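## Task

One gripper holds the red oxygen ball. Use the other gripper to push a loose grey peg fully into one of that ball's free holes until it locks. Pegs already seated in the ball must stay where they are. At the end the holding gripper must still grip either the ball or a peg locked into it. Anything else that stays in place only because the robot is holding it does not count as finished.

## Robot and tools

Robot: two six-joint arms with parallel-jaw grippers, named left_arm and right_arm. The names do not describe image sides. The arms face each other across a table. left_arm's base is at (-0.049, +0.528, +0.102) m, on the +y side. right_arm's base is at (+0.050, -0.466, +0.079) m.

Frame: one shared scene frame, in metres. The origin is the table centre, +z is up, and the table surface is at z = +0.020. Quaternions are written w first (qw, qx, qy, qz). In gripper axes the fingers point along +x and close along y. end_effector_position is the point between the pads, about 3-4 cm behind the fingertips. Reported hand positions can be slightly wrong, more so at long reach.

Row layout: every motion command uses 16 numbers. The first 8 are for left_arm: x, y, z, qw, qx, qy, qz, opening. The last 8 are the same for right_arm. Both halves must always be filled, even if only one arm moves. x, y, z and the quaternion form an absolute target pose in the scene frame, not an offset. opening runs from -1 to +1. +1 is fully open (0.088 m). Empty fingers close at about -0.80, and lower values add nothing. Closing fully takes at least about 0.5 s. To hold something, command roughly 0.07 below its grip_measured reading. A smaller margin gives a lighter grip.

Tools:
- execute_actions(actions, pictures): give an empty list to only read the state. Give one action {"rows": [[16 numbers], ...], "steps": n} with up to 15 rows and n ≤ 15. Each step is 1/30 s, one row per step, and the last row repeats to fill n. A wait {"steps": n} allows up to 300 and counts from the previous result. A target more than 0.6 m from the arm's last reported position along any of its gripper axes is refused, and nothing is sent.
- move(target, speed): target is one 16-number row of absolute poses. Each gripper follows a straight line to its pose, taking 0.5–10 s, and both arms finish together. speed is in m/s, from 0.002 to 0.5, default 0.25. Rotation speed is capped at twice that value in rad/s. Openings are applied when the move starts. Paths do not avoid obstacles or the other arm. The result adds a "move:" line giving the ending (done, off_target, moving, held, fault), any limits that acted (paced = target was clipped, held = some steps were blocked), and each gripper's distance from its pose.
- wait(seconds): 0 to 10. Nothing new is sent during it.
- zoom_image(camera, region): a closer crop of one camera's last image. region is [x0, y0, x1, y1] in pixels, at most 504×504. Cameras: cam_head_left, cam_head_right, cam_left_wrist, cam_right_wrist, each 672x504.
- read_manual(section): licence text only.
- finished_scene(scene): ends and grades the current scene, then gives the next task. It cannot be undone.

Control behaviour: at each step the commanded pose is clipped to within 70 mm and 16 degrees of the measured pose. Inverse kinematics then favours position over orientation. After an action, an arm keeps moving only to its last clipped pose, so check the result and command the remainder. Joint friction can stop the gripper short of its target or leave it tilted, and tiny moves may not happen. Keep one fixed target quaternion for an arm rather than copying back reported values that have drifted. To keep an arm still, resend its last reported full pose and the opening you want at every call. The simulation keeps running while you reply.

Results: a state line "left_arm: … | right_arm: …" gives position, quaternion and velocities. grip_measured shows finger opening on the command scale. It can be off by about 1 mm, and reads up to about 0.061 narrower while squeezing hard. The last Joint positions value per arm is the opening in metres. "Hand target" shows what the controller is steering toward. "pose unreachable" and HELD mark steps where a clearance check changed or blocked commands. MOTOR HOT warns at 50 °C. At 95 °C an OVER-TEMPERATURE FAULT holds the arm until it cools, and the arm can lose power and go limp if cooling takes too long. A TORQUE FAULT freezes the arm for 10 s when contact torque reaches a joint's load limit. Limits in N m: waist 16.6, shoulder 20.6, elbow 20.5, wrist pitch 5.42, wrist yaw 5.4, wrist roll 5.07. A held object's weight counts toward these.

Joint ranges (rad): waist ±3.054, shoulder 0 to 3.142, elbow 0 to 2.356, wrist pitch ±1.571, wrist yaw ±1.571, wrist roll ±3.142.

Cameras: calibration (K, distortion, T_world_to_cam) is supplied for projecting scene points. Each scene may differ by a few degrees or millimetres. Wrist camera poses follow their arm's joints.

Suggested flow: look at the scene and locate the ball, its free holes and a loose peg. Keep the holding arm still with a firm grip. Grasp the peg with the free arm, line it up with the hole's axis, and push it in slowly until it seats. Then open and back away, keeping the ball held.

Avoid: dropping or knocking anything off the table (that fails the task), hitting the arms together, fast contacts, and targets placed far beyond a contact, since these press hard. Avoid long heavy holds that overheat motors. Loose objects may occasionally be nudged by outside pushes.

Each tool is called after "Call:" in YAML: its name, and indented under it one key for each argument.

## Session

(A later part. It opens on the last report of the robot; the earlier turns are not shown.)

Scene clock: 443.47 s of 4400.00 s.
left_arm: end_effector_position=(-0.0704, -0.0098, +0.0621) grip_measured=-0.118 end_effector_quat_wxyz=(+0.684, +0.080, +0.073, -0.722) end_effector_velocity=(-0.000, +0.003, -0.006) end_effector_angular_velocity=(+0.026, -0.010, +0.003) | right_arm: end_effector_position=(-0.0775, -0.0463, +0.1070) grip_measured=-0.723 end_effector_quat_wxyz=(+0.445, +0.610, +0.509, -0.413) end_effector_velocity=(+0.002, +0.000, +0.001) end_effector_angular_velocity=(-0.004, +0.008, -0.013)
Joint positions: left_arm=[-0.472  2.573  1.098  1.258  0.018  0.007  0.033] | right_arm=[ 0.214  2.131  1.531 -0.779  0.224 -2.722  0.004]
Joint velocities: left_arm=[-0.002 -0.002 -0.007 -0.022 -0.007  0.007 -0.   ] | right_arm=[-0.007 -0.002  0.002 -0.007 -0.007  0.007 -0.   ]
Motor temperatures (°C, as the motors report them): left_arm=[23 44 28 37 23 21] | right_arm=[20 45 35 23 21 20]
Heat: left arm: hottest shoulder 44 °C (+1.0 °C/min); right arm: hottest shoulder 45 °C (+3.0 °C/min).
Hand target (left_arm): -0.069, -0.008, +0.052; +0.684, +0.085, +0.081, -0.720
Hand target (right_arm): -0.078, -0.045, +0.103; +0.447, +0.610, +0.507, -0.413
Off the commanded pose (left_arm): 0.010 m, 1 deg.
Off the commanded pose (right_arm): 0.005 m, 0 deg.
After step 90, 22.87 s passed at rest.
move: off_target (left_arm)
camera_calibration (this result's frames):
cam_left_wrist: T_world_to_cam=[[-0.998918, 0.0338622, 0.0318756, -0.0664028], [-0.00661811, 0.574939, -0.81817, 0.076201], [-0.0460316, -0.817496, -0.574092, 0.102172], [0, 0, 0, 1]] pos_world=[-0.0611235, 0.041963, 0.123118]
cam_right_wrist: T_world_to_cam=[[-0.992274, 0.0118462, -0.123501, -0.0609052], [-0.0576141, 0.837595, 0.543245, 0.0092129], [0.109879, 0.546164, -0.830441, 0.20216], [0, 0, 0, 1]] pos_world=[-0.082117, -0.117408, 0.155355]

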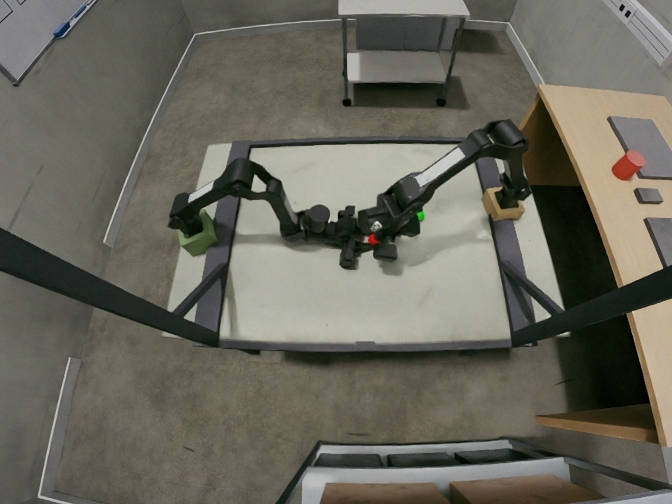

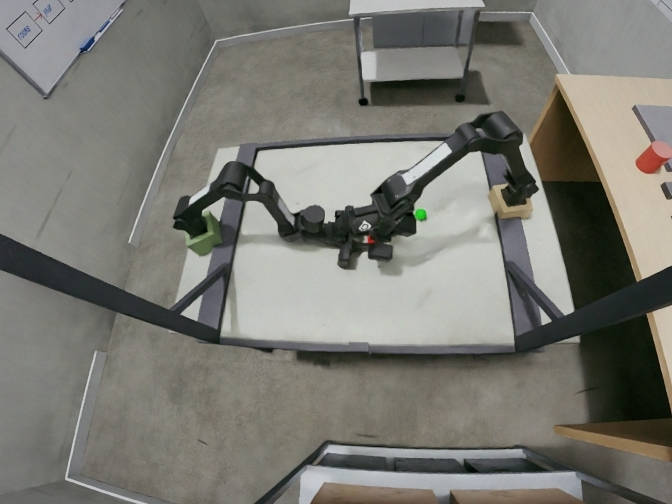

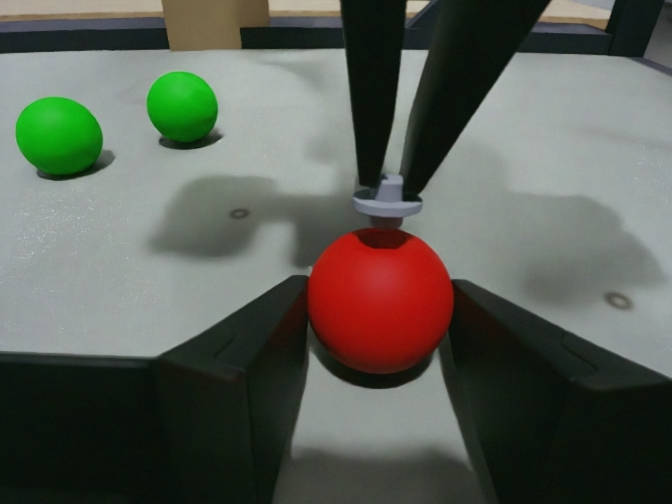

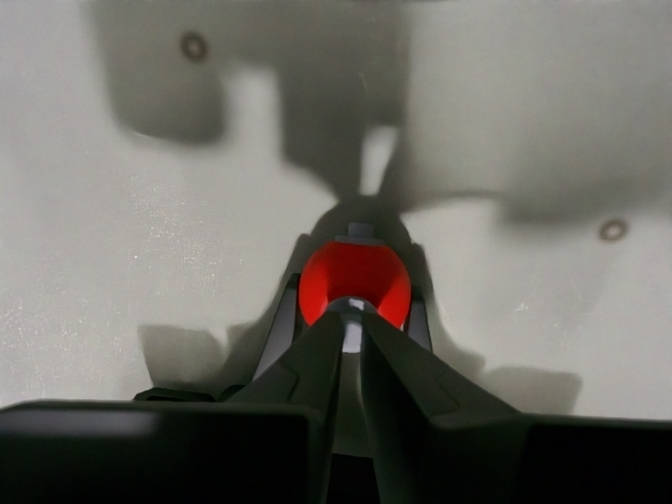

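Call:
move:
  target: [-0.0688,-0.0085,0.0522,0.6836,0.0852,0.0809,-0.7204,-0.19,-0.0760,-0.0416,0.1011,0.4471,0.6100,0.5073,-0.4133,-0.79]
  speed: 0.02

Call:
zoom_image:
  camera: "cam_left_wrist"
  region: [325,145,445,265]

Call:
zoom_image:
  camera: "cam_right_wrist"
  region: [290,210,430,350]

Scene clock: 468.03 s of 4400.00 s.
left_arm: end_effector_position=(-0.0704, -0.0098, +0.0619) grip_measured=-0.118 end_effector_quat_wxyz=(+0.684, +0.080, +0.074, -0.722) end_effector_velocity=(+0.002, -0.001, +0.000) end_effector_angular_velocity=(+0.003, +0.002, +0.021) | right_arm: end_effector_position=(-0.0765, -0.0435, +0.1055) grip_measured=-0.723 end_effector_quat_wxyz=(+0.444, +0.610, +0.509, -0.413) end_effector_velocity=(-0.001, -0.003, -0.001) end_effector_angular_velocity=(-0.016, +0.016, +0.009)
Joint positions: left_arm=[-0.472  2.574  1.098  1.258  0.018  0.007  0.033] | right_arm=[ 0.21   2.14   1.539 -0.776  0.224 -2.726  0.004]
Joint velocities: left_arm=[-0.002 -0.002  0.002 -0.007 -0.022 -0.007 -0.   ] | right_arm=[-0.002 -0.002 -0.002 -0.007 -0.022 -0.007  0.   ]
Motor temperatures (°C, as the motors report them): left_arm=[23 44 28 37 23 21] | right_arm=[20 45 36 23 21 20]
Heat: left arm: hottest shoulder 44 °C (+1.0 °C/min); right arm: hottest shoulder 45 °C (+2.0 °C/min).
Hand target (left_arm): -0.069, -0.008, +0.052; +0.684, +0.085, +0.081, -0.720
Hand target (right_arm): -0.076, -0.042, +0.101; +0.447, +0.610, +0.507, -0.413
Off the commanded pose (left_arm): 0.010 m, 1 deg.
Off the commanded pose (right_arm): 0.005 m, 0 deg.
After step 90, 20.80 s passed at rest.
move: off_target (left_arm)
camera_calibration (this result's frames):
cam_left_wrist: T_world_to_cam=[[-0.998918, 0.0338501, 0.0318751, -0.0663966], [-0.00660713, 0.57525, -0.817951, 0.0759981], [-0.0460239, -0.817277, -0.574405, 0.102126], [0, 0, 0, 1]] pos_world=[-0.0611224, 0.0419944, 0.12294]
cam_right_wrist: T_world_to_cam=[[-0.992212, 0.0121826, -0.12396, -0.0600179], [-0.0577082, 0.836986, 0.544173, 0.00759523], [0.110382, 0.547089, -0.829765, 0.19922], [0, 0, 0, 1]] pos_world=[-0.0811025, -0.114617, 0.153733]

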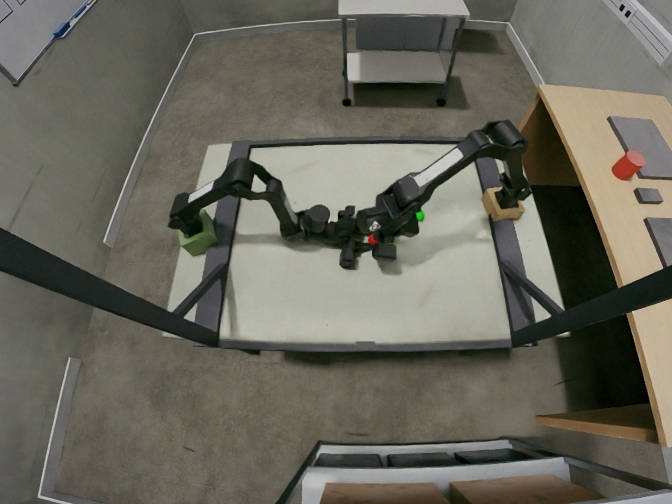

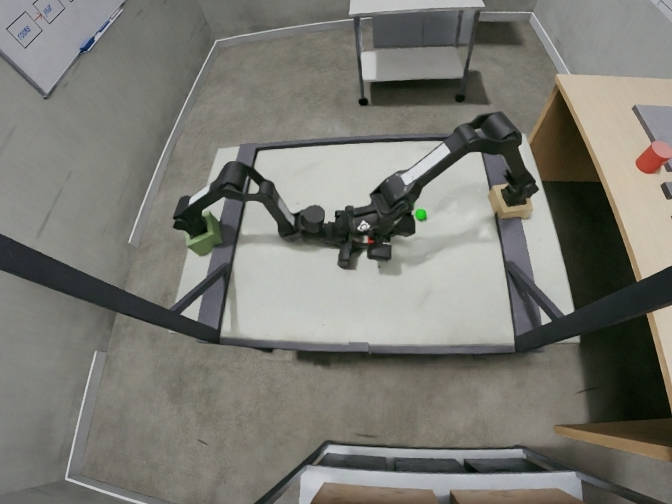

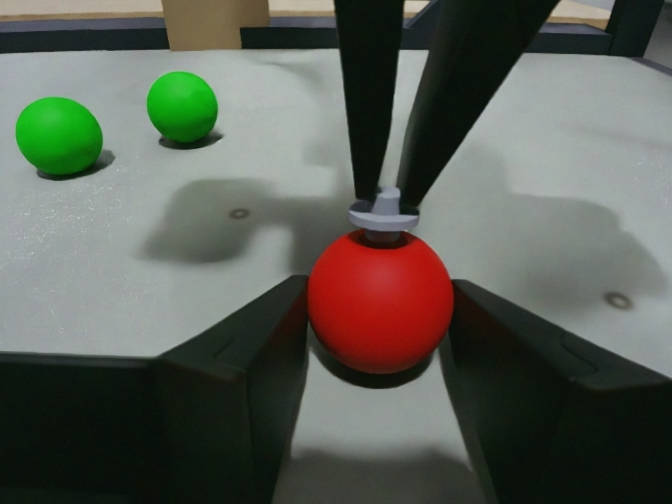

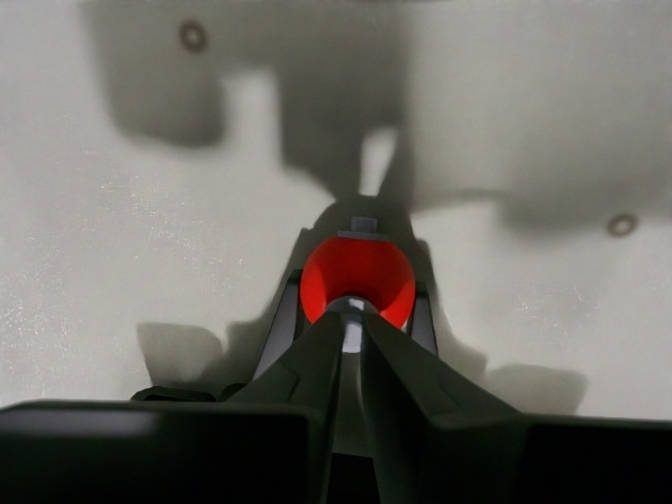

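Region (325, 145, 445, 265) of cam_left_wrist's 672x504 image, scaled by 4.200, with more detail than that image has.

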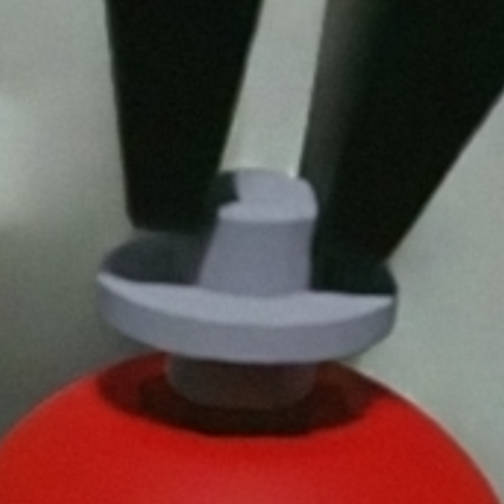

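Region (290, 210, 430, 350) of cam_right_wrist's 672x504 image, scaled by 3.600, with more detail than that image has.

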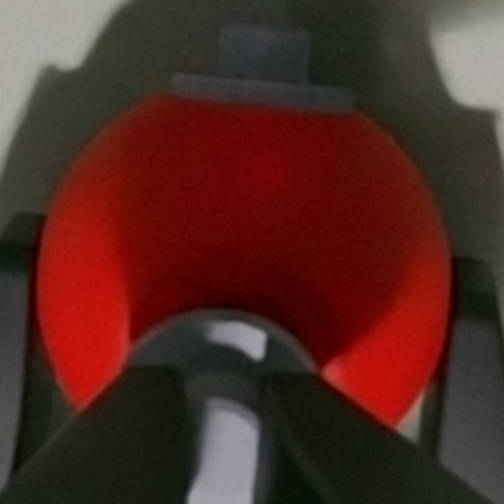

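Call:
move:
  target: [-0.0688,-0.0085,0.0522,0.6836,0.0852,0.0809,-0.7204,-0.19,-0.0760,-0.0406,0.0972,0.4471,0.6100,0.5073,-0.4133,-0.79]
  speed: 0.01

Call:
zoom_image:
  camera: "cam_left_wrist"
  region: [325,155,445,275]

Scene clock: 473.30 s of 4400.00 s.
left_arm: end_effector_position=(-0.0704, -0.0098, +0.0620) grip_measured=-0.118 end_effector_quat_wxyz=(+0.684, +0.080, +0.073, -0.722) end_effector_velocity=(+0.000, -0.001, +0.000) end_effector_angular_velocity=(+0.003, +0.009, -0.003) | right_arm: end_effector_position=(-0.0772, -0.0417, +0.1043) grip_measured=-0.723 end_effector_quat_wxyz=(+0.442, +0.611, +0.511, -0.412) end_effector_velocity=(+0.001, -0.002, -0.001) end_effector_angular_velocity=(-0.014, +0.019, -0.010)
Joint positions: left_arm=[-0.472  2.574  1.098  1.258  0.018  0.007  0.033] | right_arm=[ 0.21   2.144  1.54  -0.766  0.224 -2.727  0.004]
Joint velocities: left_arm=[ 0.002 -0.002  0.002 -0.007  0.007 -0.007 -0.   ] | right_arm=[-0.007 -0.002 -0.002 -0.007 -0.022  0.007 -0.   ]
Motor temperatures (°C, as the motors report them): left_arm=[23 44 28 37 23 21] | right_arm=[20 46 36 23 21 20]
Heat: left arm: hottest shoulder 44 °C (+1.0 °C/min); right arm: hottest shoulder 46 °C (+3.0 °C/min).
Hand target (left_arm): -0.069, -0.008, +0.052; +0.684, +0.085, +0.081, -0.720
Hand target (right_arm): -0.076, -0.041, +0.097; +0.447, +0.610, +0.507, -0.413
Off the commanded pose (left_arm): 0.010 m, 1 deg.
Off the commanded pose (right_arm): 0.007 m, 1 deg.
After step 90, 1.07 s passed at rest.
move: off_target (left_arm)
camera_calibration (this result's frames):
cam_left_wrist: T_world_to_cam=[[-0.998918, 0.0338622, 0.0318756, -0.0663991], [-0.00661811, 0.574939, -0.81817, 0.0760846], [-0.0460316, -0.817496, -0.574092, 0.102135], [0, 0, 0, 1]] pos_world=[-0.0611222, 0.0419997, 0.123002]
cam_right_wrist: T_world_to_cam=[[-0.992466, 0.012146, -0.121915, -0.0610958], [-0.0572289, 0.833888, 0.548959, 0.00610058], [0.108331, 0.551801, -0.82691, 0.197105], [0, 0, 0, 1]] pos_world=[-0.081639, -0.113108, 0.152191]

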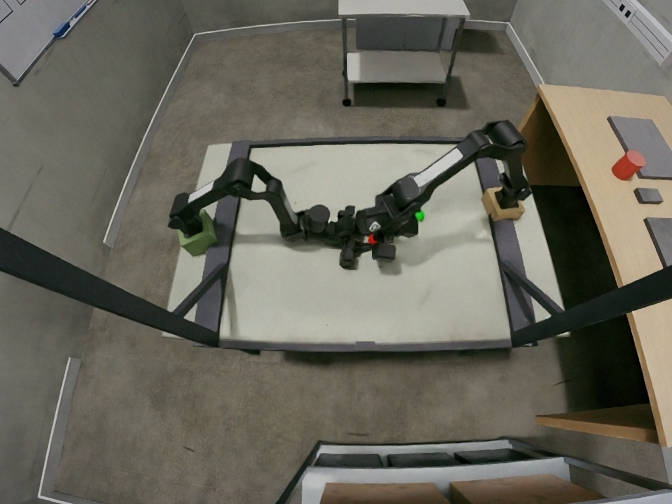

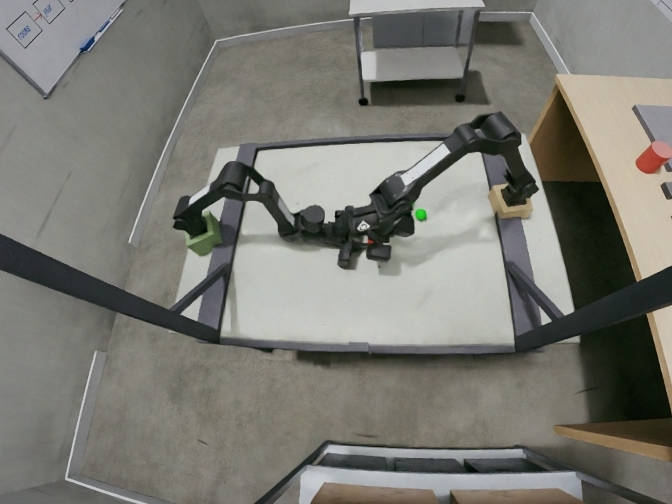

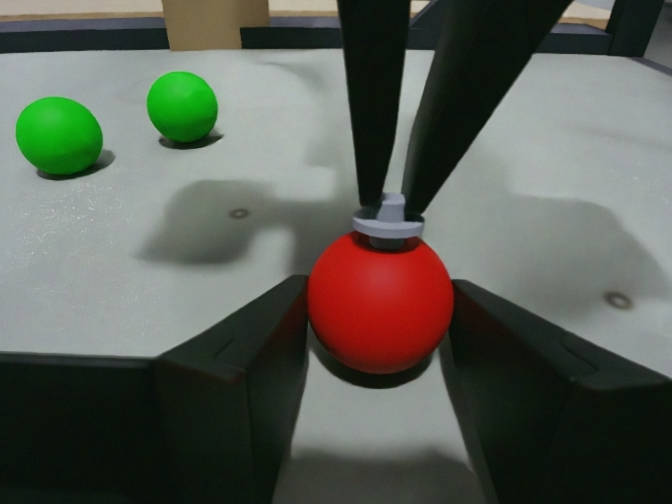

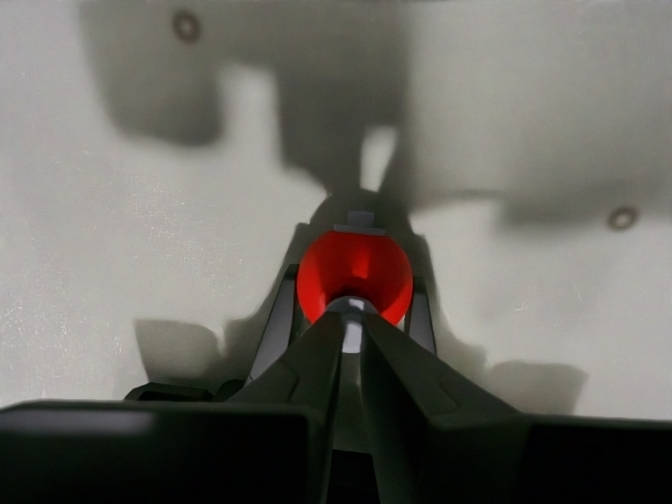

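Region (325, 155, 445, 275) of cam_left_wrist's 672x504 image, scaled by 4.200, with more detail than that image has.

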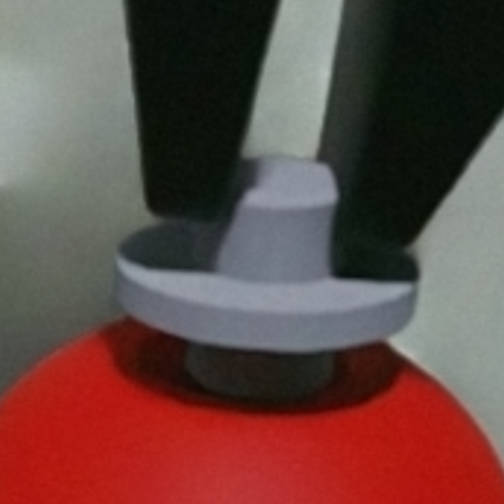

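Call:
execute_actions:
  actions:
    - {"rows":[[-0.0688,-0.0085,0.0522,0.6836,0.0852,0.0809,-0.7204,-0.19,-0.0758,-0.0412,0.0971,0.4482,0.6096,0.5065,-0.4137,-0.79],[-0.0688,-0.0085,0.0522,0.6836,0.0852,0.0809,-0.7204,-0.19,-0.0758,-0.0412,0.0971,0.4482,0.6096,0.5065,-0.4137,-0.79],[-0.0688,-0.0085,0.0522,0.6836,0.0852,0.0809,-0.7204,-0.19,-0.0755,-0.0418,0.0969,0.4494,0.6092,0.5057,-0.4141,-0.79],[-0.0688,-0.0085,0.0522,0.6836,0.0852,0.0809,-0.7204,-0.19,-0.0755,-0.0418,0.0969,0.4494,0.6092,0.5057,-0.4141,-0.79],[-0.0688,-0.0085,0.0522,0.6836,0.0852,0.0809,-0.7204,-0.19,-0.0753,-0.0424,0.0968,0.4505,0.6088,0.5048,-0.4145,-0.79],[-0.0688,-0.0085,0.0522,0.6836,0.0852,0.0809,-0.7204,-0.19,-0.0753,-0.0424,0.0968,0.4505,0.6088,0.5048,-0.4145,-0.79],[-0.0688,-0.0085,0.0522,0.6836,0.0852,0.0809,-0.7204,-0.19,-0.0751,-0.0430,0.0967,0.4516,0.6084,0.5040,-0.4148,-0.79],[-0.0688,-0.0085,0.0522,0.6836,0.0852,0.0809,-0.7204,-0.19,-0.0751,-0.0430,0.0967,0.4516,0.6084,0.5040,-0.4148,-0.79],[-0.0688,-0.0085,0.0522,0.6836,0.0852,0.0809,-0.7204,-0.19,-0.0749,-0.0435,0.0966,0.4527,0.6080,0.5032,-0.4152,-0.79]],"steps":15}

Call:
zoom_image:
  camera: "cam_left_wrist"
  region: [325,155,445,275]

Scene clock: 503.20 s of 4400.00 s.
left_arm: end_effector_position=(-0.0702, -0.0099, +0.0621) grip_measured=-0.118 end_effector_quat_wxyz=(+0.684, +0.080, +0.073, -0.722) end_effector_velocity=(+0.002, +0.001, -0.001) end_effector_angular_velocity=(+0.008, +0.005, +0.011) | right_arm: end_effector_position=(-0.0763, -0.0435, +0.1024) grip_measured=-0.723 end_effector_quat_wxyz=(+0.447, +0.609, +0.508, -0.414) end_effector_velocity=(-0.006, -0.003, -0.002) end_effector_angular_velocity=(-0.019, +0.033, +0.002)
Joint positions: left_arm=[-0.471  2.574  1.098  1.258  0.018  0.007  0.033] | right_arm=[ 0.209  2.149  1.54  -0.775  0.224 -2.728  0.004]
Joint velocities: left_arm=[ 0.002 -0.002 -0.002 -0.007 -0.007 -0.007 -0.   ] | right_arm=[ 0.002  0.002  0.002 -0.007 -0.037  0.007 -0.   ]
Motor temperatures (°C, as the motors report them): left_arm=[23 44 28 37 23 21] | right_arm=[20 45 35 23 21 20]
Heat: left arm: hottest shoulder 44 °C (+0.0 °C/min); right arm: hottest shoulder 45 °C (+0.0 °C/min).
Hand target (left_arm): -0.069, -0.008, +0.052; +0.684, +0.085, +0.081, -0.720
Hand target (right_arm): -0.075, -0.044, +0.097; +0.453, +0.608, +0.503, -0.415
Off the commanded pose (left_arm): 0.010 m, 1 deg.
Off the commanded pose (right_arm): 0.006 m, 1 deg.
Steps of this call (steps 1 to 90: nothing new was sent; then 26.40 s passed at rest; steps 91 to 105: all 15 steps of this action). Readings (end_effector_position):
91: left_arm (-0.0704, -0.0098, +0.0620) | right_arm (-0.0772, -0.0417, +0.1043)
92: left_arm (-0.0704, -0.0098, +0.0620) | right_arm (-0.0772, -0.0417, +0.1043)
94: left_arm (-0.0704, -0.0098, +0.0620) | right_arm (-0.0772, -0.0417, +0.1043)
98: left_arm (-0.0704, -0.0098, +0.0620) | right_arm (-0.0770, -0.0420, +0.1044)
105: the state above
camera_calibration (this result's frames):
cam_left_wrist: T_world_to_cam=[[-0.998915, 0.0338653, 0.0319583, -0.0662597], [-0.00670154, 0.574629, -0.818387, 0.0762482], [-0.0460791, -0.817713, -0.573779, 0.102089], [0, 0, 0, 1]] pos_world=[-0.0609727, 0.0419089, 0.123094]
cam_right_wrist: T_world_to_cam=[[-0.991893, 0.0106953, -0.126623, -0.0599638], [-0.0597219, 0.84031, 0.538807, 0.00988078], [0.112165, 0.542001, -0.832859, 0.196906], [0, 0, 0, 1]] pos_world=[-0.0809736, -0.114385, 0.151078]

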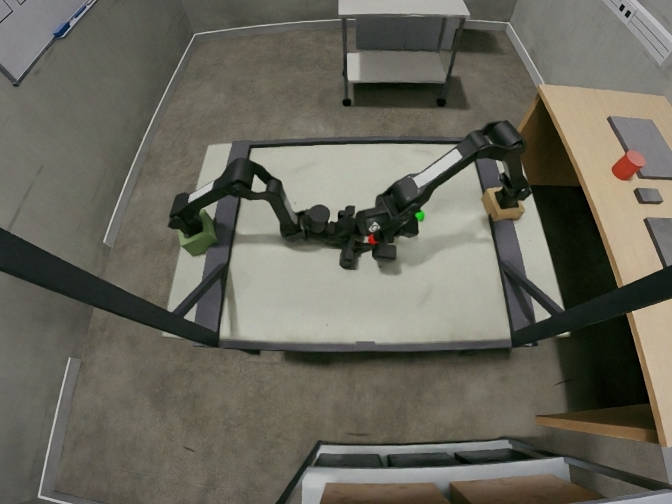

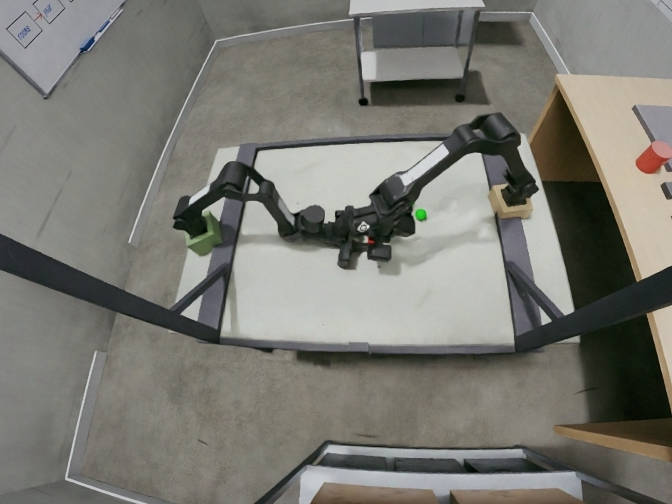

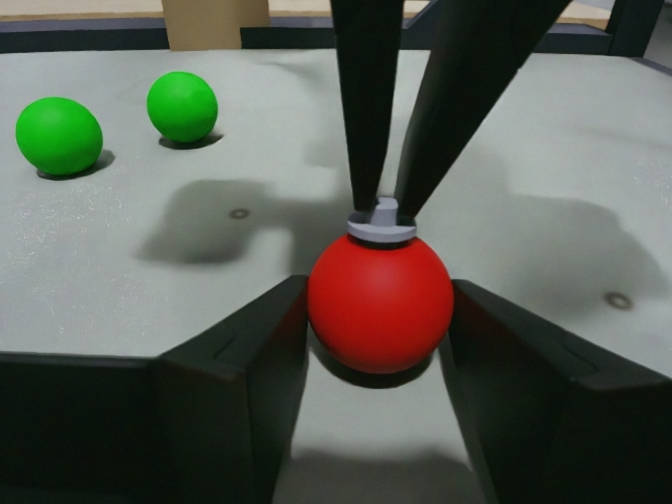

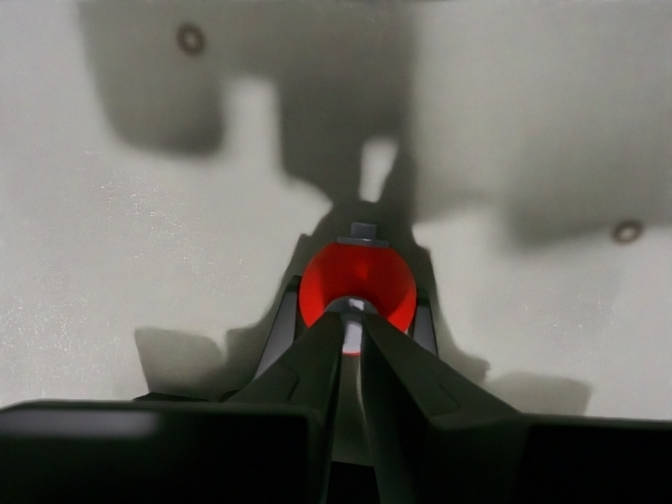

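Region (325, 155, 445, 275) of cam_left_wrist's 672x504 image, scaled by 4.200, with more detail than that image has.

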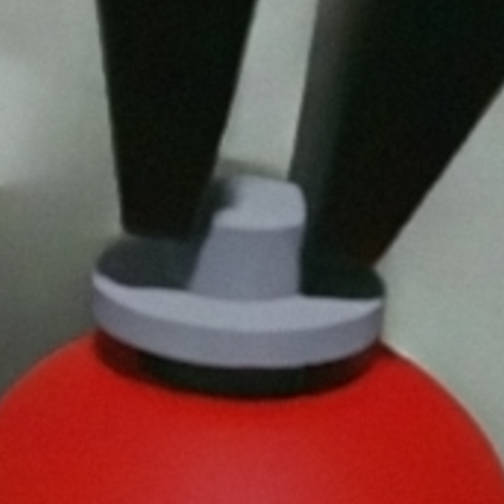

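Call:
execute_actions:
  actions:
    - {"rows":[[-0.0688,-0.0085,0.0522,0.6836,0.0852,0.0809,-0.7204,-0.19,-0.0746,-0.0442,0.0951,0.4539,0.6076,0.5023,-0.4156,-0.79],[-0.0688,-0.0085,0.0522,0.6836,0.0852,0.0809,-0.7204,-0.19,-0.0744,-0.0448,0.0936,0.4551,0.6071,0.5015,-0.4160,-0.79],[-0.0688,-0.0085,0.0522,0.6836,0.0852,0.0809,-0.7204,-0.19,-0.0741,-0.0455,0.0921,0.4563,0.6067,0.5006,-0.4164,-0.79],[-0.0688,-0.0085,0.0522,0.6836,0.0852,0.0809,-0.7204,-0.19,-0.0738,-0.0461,0.0906,0.4575,0.6063,0.4998,-0.4168,-0.79],[-0.0688,-0.0085,0.0522,0.6836,0.0852,0.0809,-0.7204,-0.19,-0.0735,-0.0468,0.0892,0.4587,0.6059,0.4989,-0.4173,-0.79],[-0.0688,-0.0085,0.0522,0.6836,0.0852,0.0809,-0.7204,-0.19,-0.0733,-0.0475,0.0877,0.4598,0.6054,0.4980,-0.4177,-0.79],[-0.0688,-0.0085,0.0522,0.6836,0.0852,0.0809,-0.7204,-0.19,-0.0730,-0.0481,0.0862,0.4610,0.6050,0.4972,-0.4181,-0.79],[-0.0688,-0.0085,0.0522,0.6836,0.0852,0.0809,-0.7204,-0.19,-0.0727,-0.0488,0.0847,0.4622,0.6046,0.4963,-0.4185,-0.79],[-0.0688,-0.0085,0.0522,0.6836,0.0852,0.0809,-0.7204,-0.19,-0.0725,-0.0494,0.0832,0.4634,0.6041,0.4955,-0.4189,-0.79],[-0.0688,-0.0085,0.0522,0.6836,0.0852,0.0809,-0.7204,-0.19,-0.0722,-0.0501,0.0817,0.4646,0.6037,0.4946,-0.4193,-0.79]],"steps":15}

Call:
zoom_image:
  camera: "cam_left_wrist"
  region: [325,155,445,275]

Scene clock: 534.97 s of 4400.00 s.
left_arm: end_effector_position=(-0.0702, -0.0099, +0.0621) grip_measured=-0.118 end_effector_quat_wxyz=(+0.684, +0.080, +0.073, -0.722) end_effector_velocity=(+0.002, -0.001, +0.000) end_effector_angular_velocity=(+0.003, +0.017, +0.024) | right_arm: end_effector_position=(-0.0765, -0.0440, +0.0989) grip_measured=-0.723 end_effector_quat_wxyz=(+0.448, +0.609, +0.507, -0.414) end_effector_velocity=(+0.003, -0.001, +0.000) end_effector_angular_velocity=(-0.005, -0.011, +0.003)
Joint positions: left_arm=[-0.471  2.574  1.098  1.258  0.018  0.007  0.033] | right_arm=[ 0.21   2.154  1.534 -0.766  0.224 -2.728  0.004]
Joint velocities: left_arm=[-0.002 -0.002  0.002 -0.007 -0.022 -0.022 -0.   ] | right_arm=[-0.002 -0.002 -0.002 -0.007  0.007 -0.007  0.   ]
Motor temperatures (°C, as the motors report them): left_arm=[23 44 28 36 23 21] | right_arm=[20 46 35 23 21 20]
Heat: left arm: hottest shoulder 44 °C (+0.0 °C/min); right arm: hottest shoulder 46 °C (+0.0 °C/min).
Hand target (left_arm): -0.069, -0.008, +0.052; +0.684, +0.085, +0.081, -0.720
Hand target (right_arm): -0.072, -0.051, +0.082; +0.465, +0.603, +0.494, -0.419
Off the commanded pose (left_arm): 0.010 m, 1 deg.
Off the commanded pose (right_arm): 0.019 m, 3 deg.
Steps of this call (steps 1 to 90: nothing new was sent; then 28.27 s passed at rest; steps 91 to 105: all 15 steps of this action). Readings (end_effector_position):
91: left_arm (-0.0702, -0.0099, +0.0621) | right_arm (-0.0762, -0.0436, +0.1022)
92: left_arm (-0.0702, -0.0099, +0.0621) | right_arm (-0.0762, -0.0436, +0.1022)
94: left_arm (-0.0702, -0.0099, +0.0621) | right_arm (-0.0762, -0.0437, +0.1018)
98: left_arm (-0.0702, -0.0099, +0.0621) | right_arm (-0.0763, -0.0436, +0.1009)
105: the state above
camera_calibration (this result's frames):
cam_left_wrist: T_world_to_cam=[[-0.998915, 0.0338653, 0.0319583, -0.0662597], [-0.00670154, 0.574629, -0.818387, 0.0762482], [-0.0460791, -0.817713, -0.573779, 0.102089], [0, 0, 0, 1]] pos_world=[-0.0609727, 0.0419089, 0.123094]
cam_right_wrist: T_world_to_cam=[[-0.991797, 0.00966709, -0.127458, -0.0605566], [-0.0608049, 0.841413, 0.536961, 0.0122921], [0.112436, 0.540306, -0.833923, 0.194254], [0, 0, 0, 1]] pos_world=[-0.0811535, -0.114714, 0.147674]

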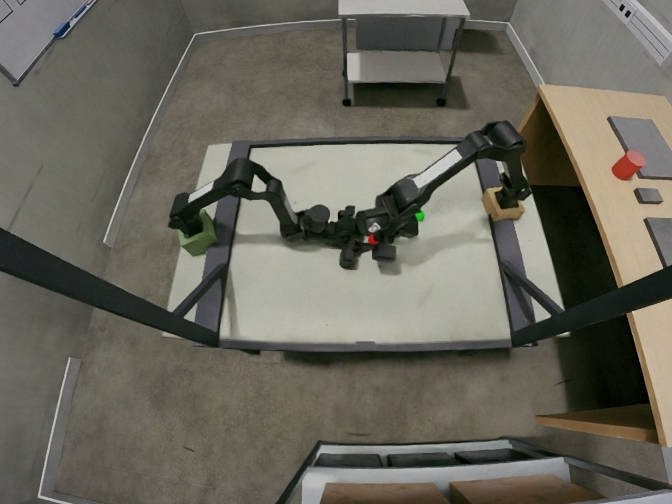

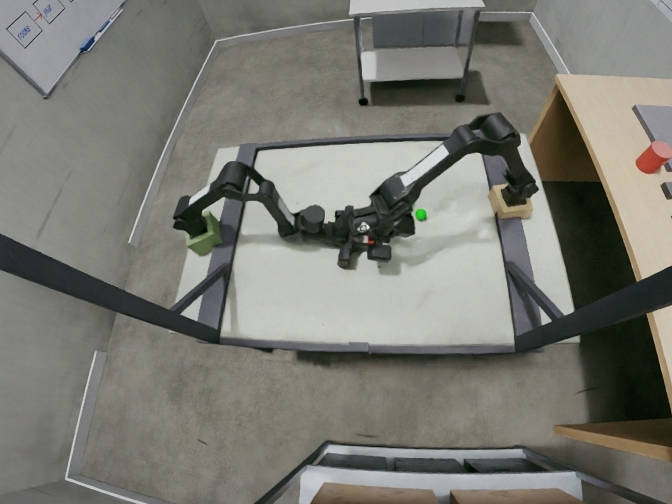

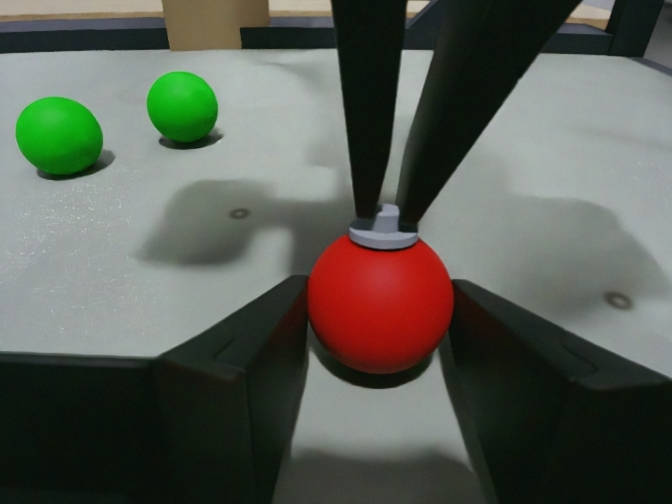

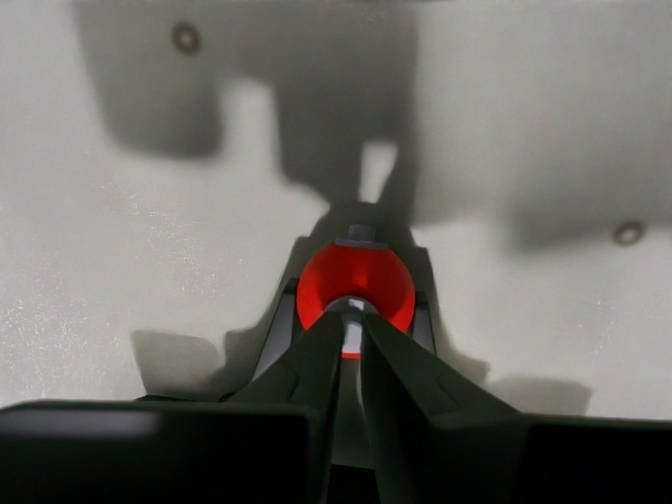

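Region (325, 155, 445, 275) of cam_left_wrist's 672x504 image, scaled by 4.200, with more detail than that image has.

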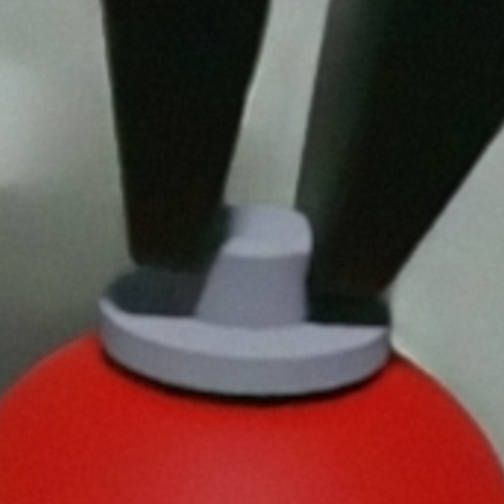

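Call:
execute_actions:
  actions:
    - {"rows":[[-0.0688,-0.0085,0.0522,0.6836,0.0852,0.0809,-0.7204,-0.19,-0.0719,-0.0506,0.0803,0.4659,0.6032,0.4937,-0.4197,-0.79],[-0.0688,-0.0085,0.0522,0.6836,0.0852,0.0809,-0.7204,-0.19,-0.0717,-0.0512,0.0789,0.4672,0.6028,0.4927,-0.4202,-0.79],[-0.0688,-0.0085,0.0522,0.6836,0.0852,0.0809,-0.7204,-0.19,-0.0714,-0.0517,0.0776,0.4684,0.6023,0.4918,-0.4206,-0.79],[-0.0688,-0.0085,0.0522,0.6836,0.0852,0.0809,-0.7204,-0.19,-0.0712,-0.0522,0.0762,0.4697,0.6019,0.4909,-0.4211,-0.79],[-0.0688,-0.0085,0.0522,0.6836,0.0852,0.0809,-0.7204,-0.19,-0.0709,-0.0528,0.0748,0.4710,0.6014,0.4900,-0.4215,-0.79],[-0.0688,-0.0085,0.0522,0.6836,0.0852,0.0809,-0.7204,-0.19,-0.0706,-0.0533,0.0734,0.4723,0.6009,0.4890,-0.4219,-0.79],[-0.0688,-0.0085,0.0522,0.6836,0.0852,0.0809,-0.7204,-0.19,-0.0704,-0.0538,0.0720,0.4736,0.6005,0.4881,-0.4224,-0.79],[-0.0688,-0.0085,0.0522,0.6836,0.0852,0.0809,-0.7204,-0.19,-0.0701,-0.0543,0.0707,0.4748,0.6000,0.4872,-0.4228,-0.79],[-0.0688,-0.0085,0.0522,0.6836,0.0852,0.0809,-0.7204,-0.19,-0.0699,-0.0549,0.0693,0.4761,0.5996,0.4862,-0.4233,-0.79],[-0.0688,-0.0085,0.0522,0.6836,0.0852,0.0809,-0.7204,-0.19,-0.0696,-0.0554,0.0679,0.4774,0.5991,0.4853,-0.4237,-0.79]],"steps":15}

Call:
zoom_image:
  camera: "cam_left_wrist"
  region: [325,155,445,275]

Scene clock: 546.37 s of 4400.00 s.
left_arm: end_effector_position=(-0.0702, -0.0099, +0.0621) grip_measured=-0.118 end_effector_quat_wxyz=(+0.684, +0.080, +0.073, -0.722) end_effector_velocity=(+0.002, -0.001, +0.000) end_effector_angular_velocity=(+0.003, +0.002, +0.021) | right_arm: end_effector_position=(-0.0761, -0.0446, +0.0956) grip_measured=-0.723 end_effector_quat_wxyz=(+0.450, +0.608, +0.506, -0.414) end_effector_velocity=(+0.001, -0.002, -0.000) end_effector_angular_velocity=(-0.008, +0.006, -0.008)
Joint positions: left_arm=[-0.471  2.574  1.098  1.258  0.018  0.007  0.033] | right_arm=[ 0.21   2.159  1.529 -0.76   0.224 -2.728  0.004]
Joint velocities: left_arm=[-0.002 -0.002  0.002 -0.007 -0.022 -0.007 -0.   ] | right_arm=[-0.002 -0.002 -0.002 -0.007 -0.007  0.007 -0.   ]
Motor temperatures (°C, as the motors report them): left_arm=[23 44 28 36 23 21] | right_arm=[20 45 34 23 21 20]
Heat: left arm: hottest shoulder 44 °C (+0.0 °C/min); right arm: hottest shoulder 45 °C (+0.0 °C/min).
Hand target (left_arm): -0.069, -0.008, +0.052; +0.684, +0.085, +0.081, -0.720
Hand target (right_arm): -0.069, -0.056, +0.069; +0.477, +0.598, +0.485, -0.424
Off the commanded pose (left_arm): 0.010 m, 1 deg.
Off the commanded pose (right_arm): 0.030 m, 4 deg.
Steps of this call (steps 1 to 90: nothing new was sent; then 7.90 s passed at rest; steps 91 to 105: all 15 steps of this action). Readings (end_effector_position):
91: left_arm (-0.0702, -0.0099, +0.0621) | right_arm (-0.0765, -0.0439, +0.0988)
92: left_arm (-0.0702, -0.0099, +0.0621) | right_arm (-0.0765, -0.0440, +0.0985)
94: left_arm (-0.0702, -0.0099, +0.0621) | right_arm (-0.0764, -0.0442, +0.0981)
98: left_arm (-0.0702, -0.0099, +0.0621) | right_arm (-0.0762, -0.0444, +0.0967)
105: the state above
camera_calibration (this result's frames):
cam_left_wrist: T_world_to_cam=[[-0.998915, 0.0338653, 0.0319583, -0.0662597], [-0.00670154, 0.574629, -0.818387, 0.0762482], [-0.0460791, -0.817713, -0.573779, 0.102089], [0, 0, 0, 1]] pos_world=[-0.0609727, 0.0419089, 0.123094]
cam_right_wrist: T_world_to_cam=[[-0.991494, 0.00859599, -0.129866, -0.0603827], [-0.0625855, 0.843387, 0.533648, 0.0149139], [0.114115, 0.537237, -0.835676, 0.19201], [0, 0, 0, 1]] pos_world=[-0.0808469, -0.115214, 0.144658]

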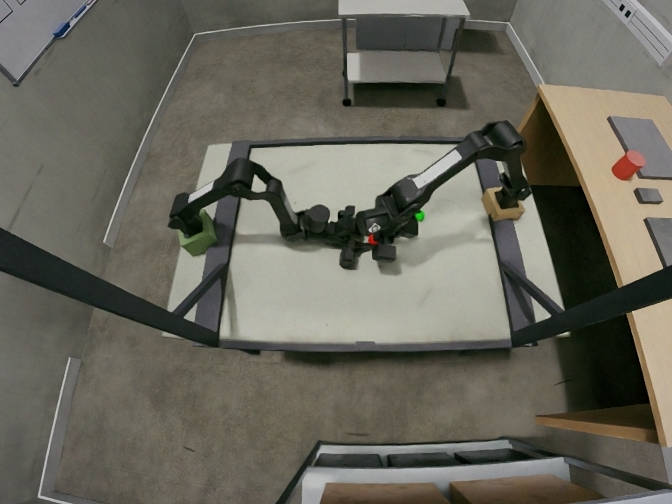

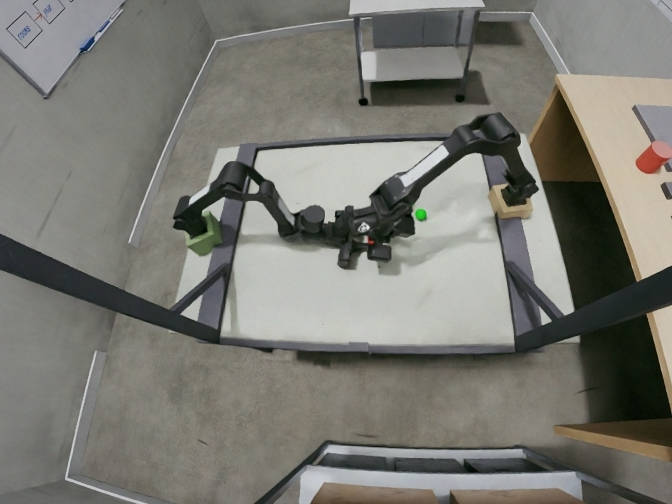

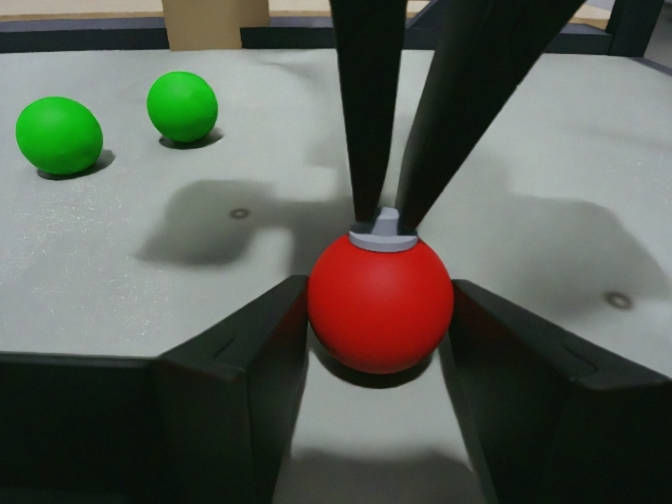

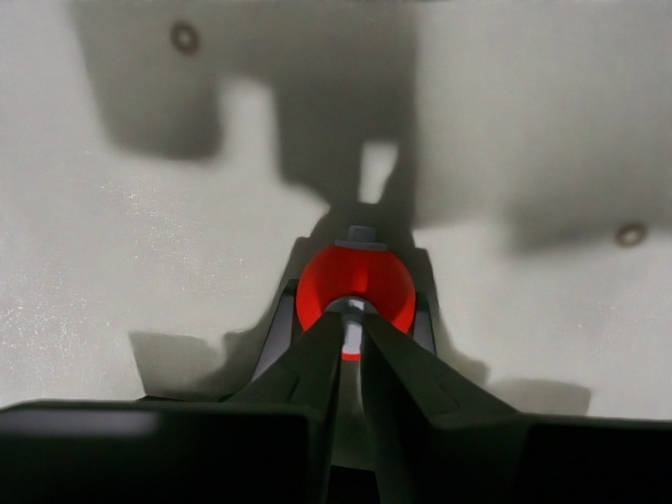

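Region (325, 155, 445, 275) of cam_left_wrist's 672x504 image, scaled by 4.200, with more detail than that image has.

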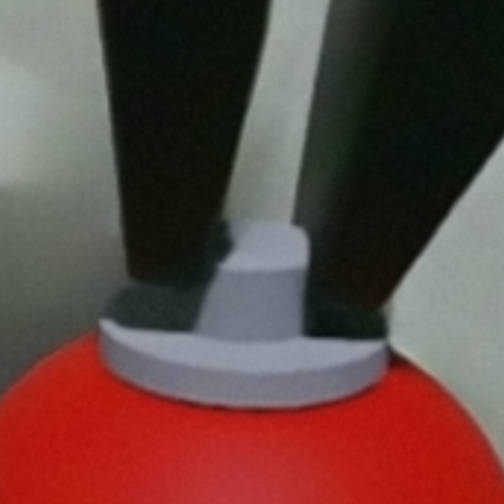

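Call:
zoom_image:
  camera: "cam_left_wrist"
  region: [342,210,426,262]

Call:
zoom_image:
  camera: "cam_right_wrist"
  region: [300,270,410,360]

Region (342, 210, 426, 262) of cam_left_wrist's 672x504 image, scaled by 6.000, with more detail than that image has; it fills the top 312 rows of this view, and the rest is white.

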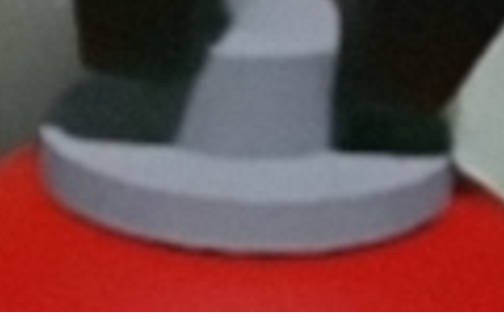

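Region (300, 270, 410, 360) of cam_right_wrist's 672x504 image, scaled by 4.582, with more detail than that image has; it fills the top 412 rows of this view, and the rest is white.

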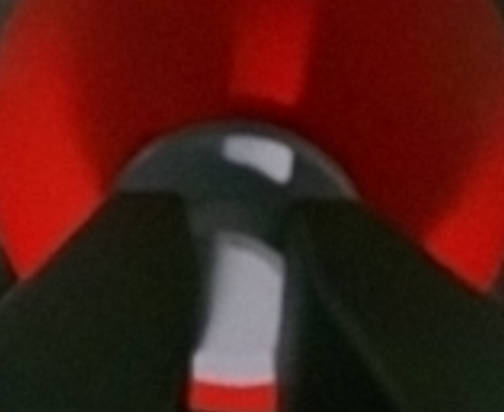

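Call:
execute_actions:
  actions:
    - {"rows":[[-0.0688,-0.0085,0.0522,0.6836,0.0852,0.0809,-0.7204,-0.19,-0.0694,-0.0559,0.0668,0.4785,0.5987,0.4845,-0.4241,-0.79],[-0.0688,-0.0085,0.0522,0.6836,0.0852,0.0809,-0.7204,-0.19,-0.0692,-0.0564,0.0658,0.4795,0.5983,0.4838,-0.4244,-0.79],[-0.0688,-0.0085,0.0522,0.6836,0.0852,0.0809,-0.7204,-0.19,-0.0691,-0.0568,0.0647,0.4806,0.5980,0.4830,-0.4248,-0.79],[-0.0688,-0.0085,0.0522,0.6836,0.0852,0.0809,-0.7204,-0.19,-0.0689,-0.0573,0.0637,0.4816,0.5976,0.4823,-0.4251,-0.79],[-0.0688,-0.0085,0.0522,0.6836,0.0852,0.0809,-0.7204,-0.19,-0.0687,-0.0578,0.0626,0.4827,0.5972,0.4815,-0.4255,-0.79]],"steps":12}

Call:
zoom_image:
  camera: "cam_left_wrist"
  region: [342,210,426,262]

Scene clock: 559.57 s of 4400.00 s.
left_arm: end_effector_position=(-0.0702, -0.0099, +0.0621) grip_measured=-0.118 end_effector_quat_wxyz=(+0.684, +0.080, +0.073, -0.722) end_effector_velocity=(-0.000, +0.001, -0.004) end_effector_angular_velocity=(+0.022, +0.005, +0.006) | right_arm: end_effector_position=(-0.0760, -0.0450, +0.0944) grip_measured=-0.723 end_effector_quat_wxyz=(+0.451, +0.608, +0.506, -0.414) end_effector_velocity=(-0.001, -0.003, -0.001) end_effector_angular_velocity=(-0.014, +0.019, -0.006)
Joint positions: left_arm=[-0.471  2.574  1.098  1.258  0.018  0.007  0.033] | right_arm=[ 0.211  2.161  1.527 -0.758  0.226 -2.729  0.004]
Joint velocities: left_arm=[-0.002 -0.002 -0.002 -0.022 -0.007 -0.007 -0.   ] | right_arm=[-0.002 -0.002 -0.002 -0.007 -0.022  0.007 -0.   ]
Motor temperatures (°C, as the motors report them): left_arm=[23 44 28 36 23 21] | right_arm=[20 43 33 23 21 20]
Heat: left arm: hottest shoulder 44 °C (+0.0 °C/min); right arm: hottest shoulder 43 °C (-2.0 °C/min).
Hand target (left_arm): -0.069, -0.008, +0.052; +0.684, +0.085, +0.081, -0.720
Hand target (right_arm): -0.068, -0.059, +0.064; +0.482, +0.596, +0.481, -0.425
Off the commanded pose (left_arm): 0.010 m, 1 deg.
Off the commanded pose (right_arm): 0.035 m, 5 deg.
Steps of this call (steps 1 to 90: nothing new was sent; then 9.80 s passed at rest; steps 91 to 102: all 12 steps of this action). Readings (end_effector_position):
91: left_arm (-0.0702, -0.0099, +0.0621) | right_arm (-0.0760, -0.0448, +0.0953)
92: left_arm (-0.0702, -0.0099, +0.0621) | right_arm (-0.0760, -0.0448, +0.0952)
94: left_arm (-0.0702, -0.0099, +0.0621) | right_arm (-0.0759, -0.0449, +0.0948)
98: left_arm (-0.0702, -0.0099, +0.0621) | right_arm (-0.0759, -0.0450, +0.0944)
102: the state above
camera_calibration (this result's frames):
cam_left_wrist: T_world_to_cam=[[-0.998915, 0.0338653, 0.0319583, -0.0662597], [-0.00670154, 0.574629, -0.818387, 0.0762482], [-0.0460791, -0.817713, -0.573779, 0.102089], [0, 0, 0, 1]] pos_world=[-0.0609727, 0.0419089, 0.123094]
cam_right_wrist: T_world_to_cam=[[-0.99126, 0.00787092, -0.131691, -0.0602555], [-0.0640178, 0.844116, 0.532325, 0.0158847], [0.115352, 0.536103, -0.836234, 0.191258], [0, 0, 0, 1]] pos_world=[-0.0807739, -0.115468, 0.143546]

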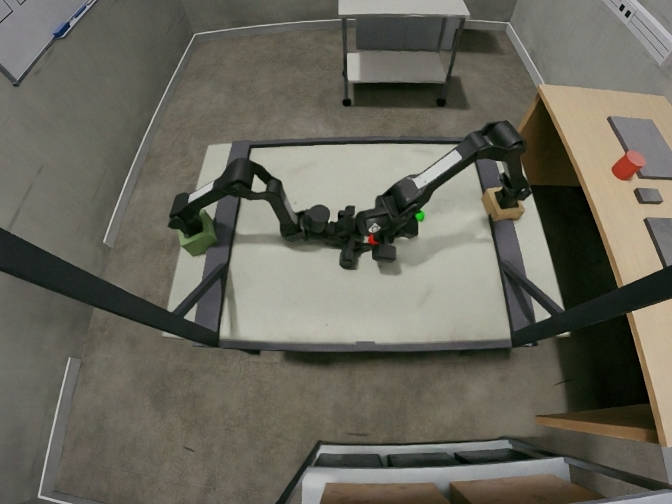

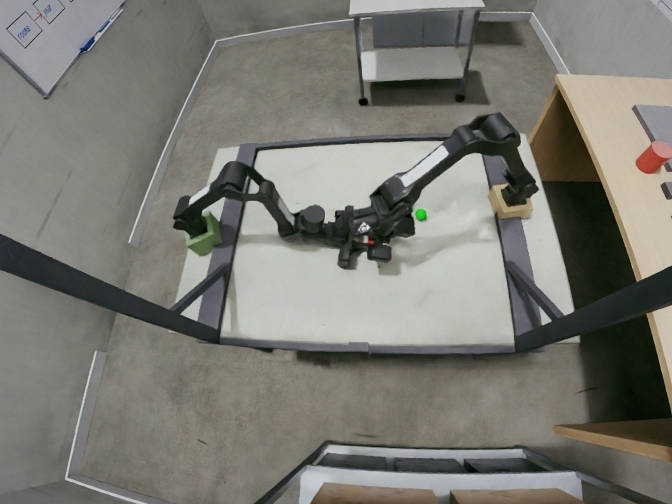

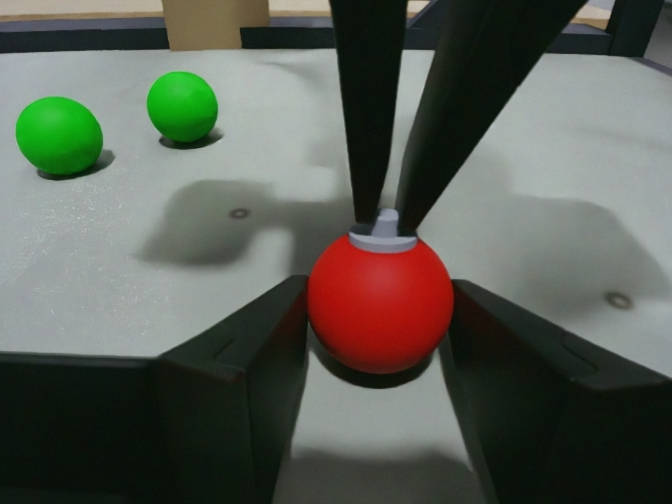

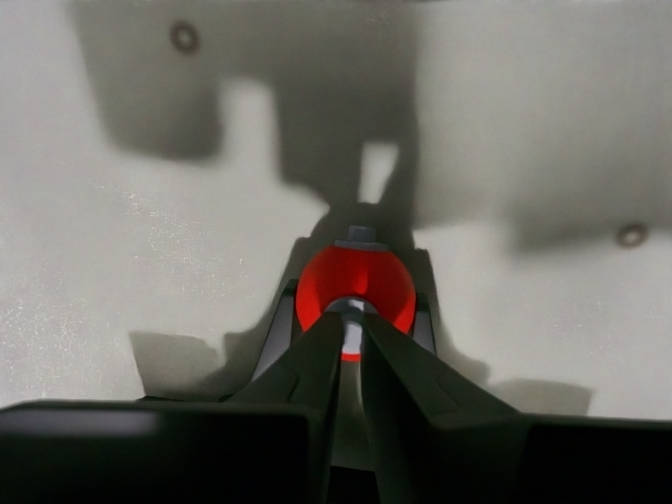

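Region (342, 210, 426, 262) of cam_left_wrist's 672x504 image, scaled by 6.000, with more detail than that image has; it fills the top 312 rows of this view, and the rest is white.

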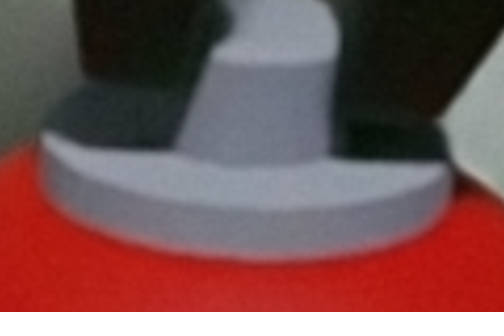

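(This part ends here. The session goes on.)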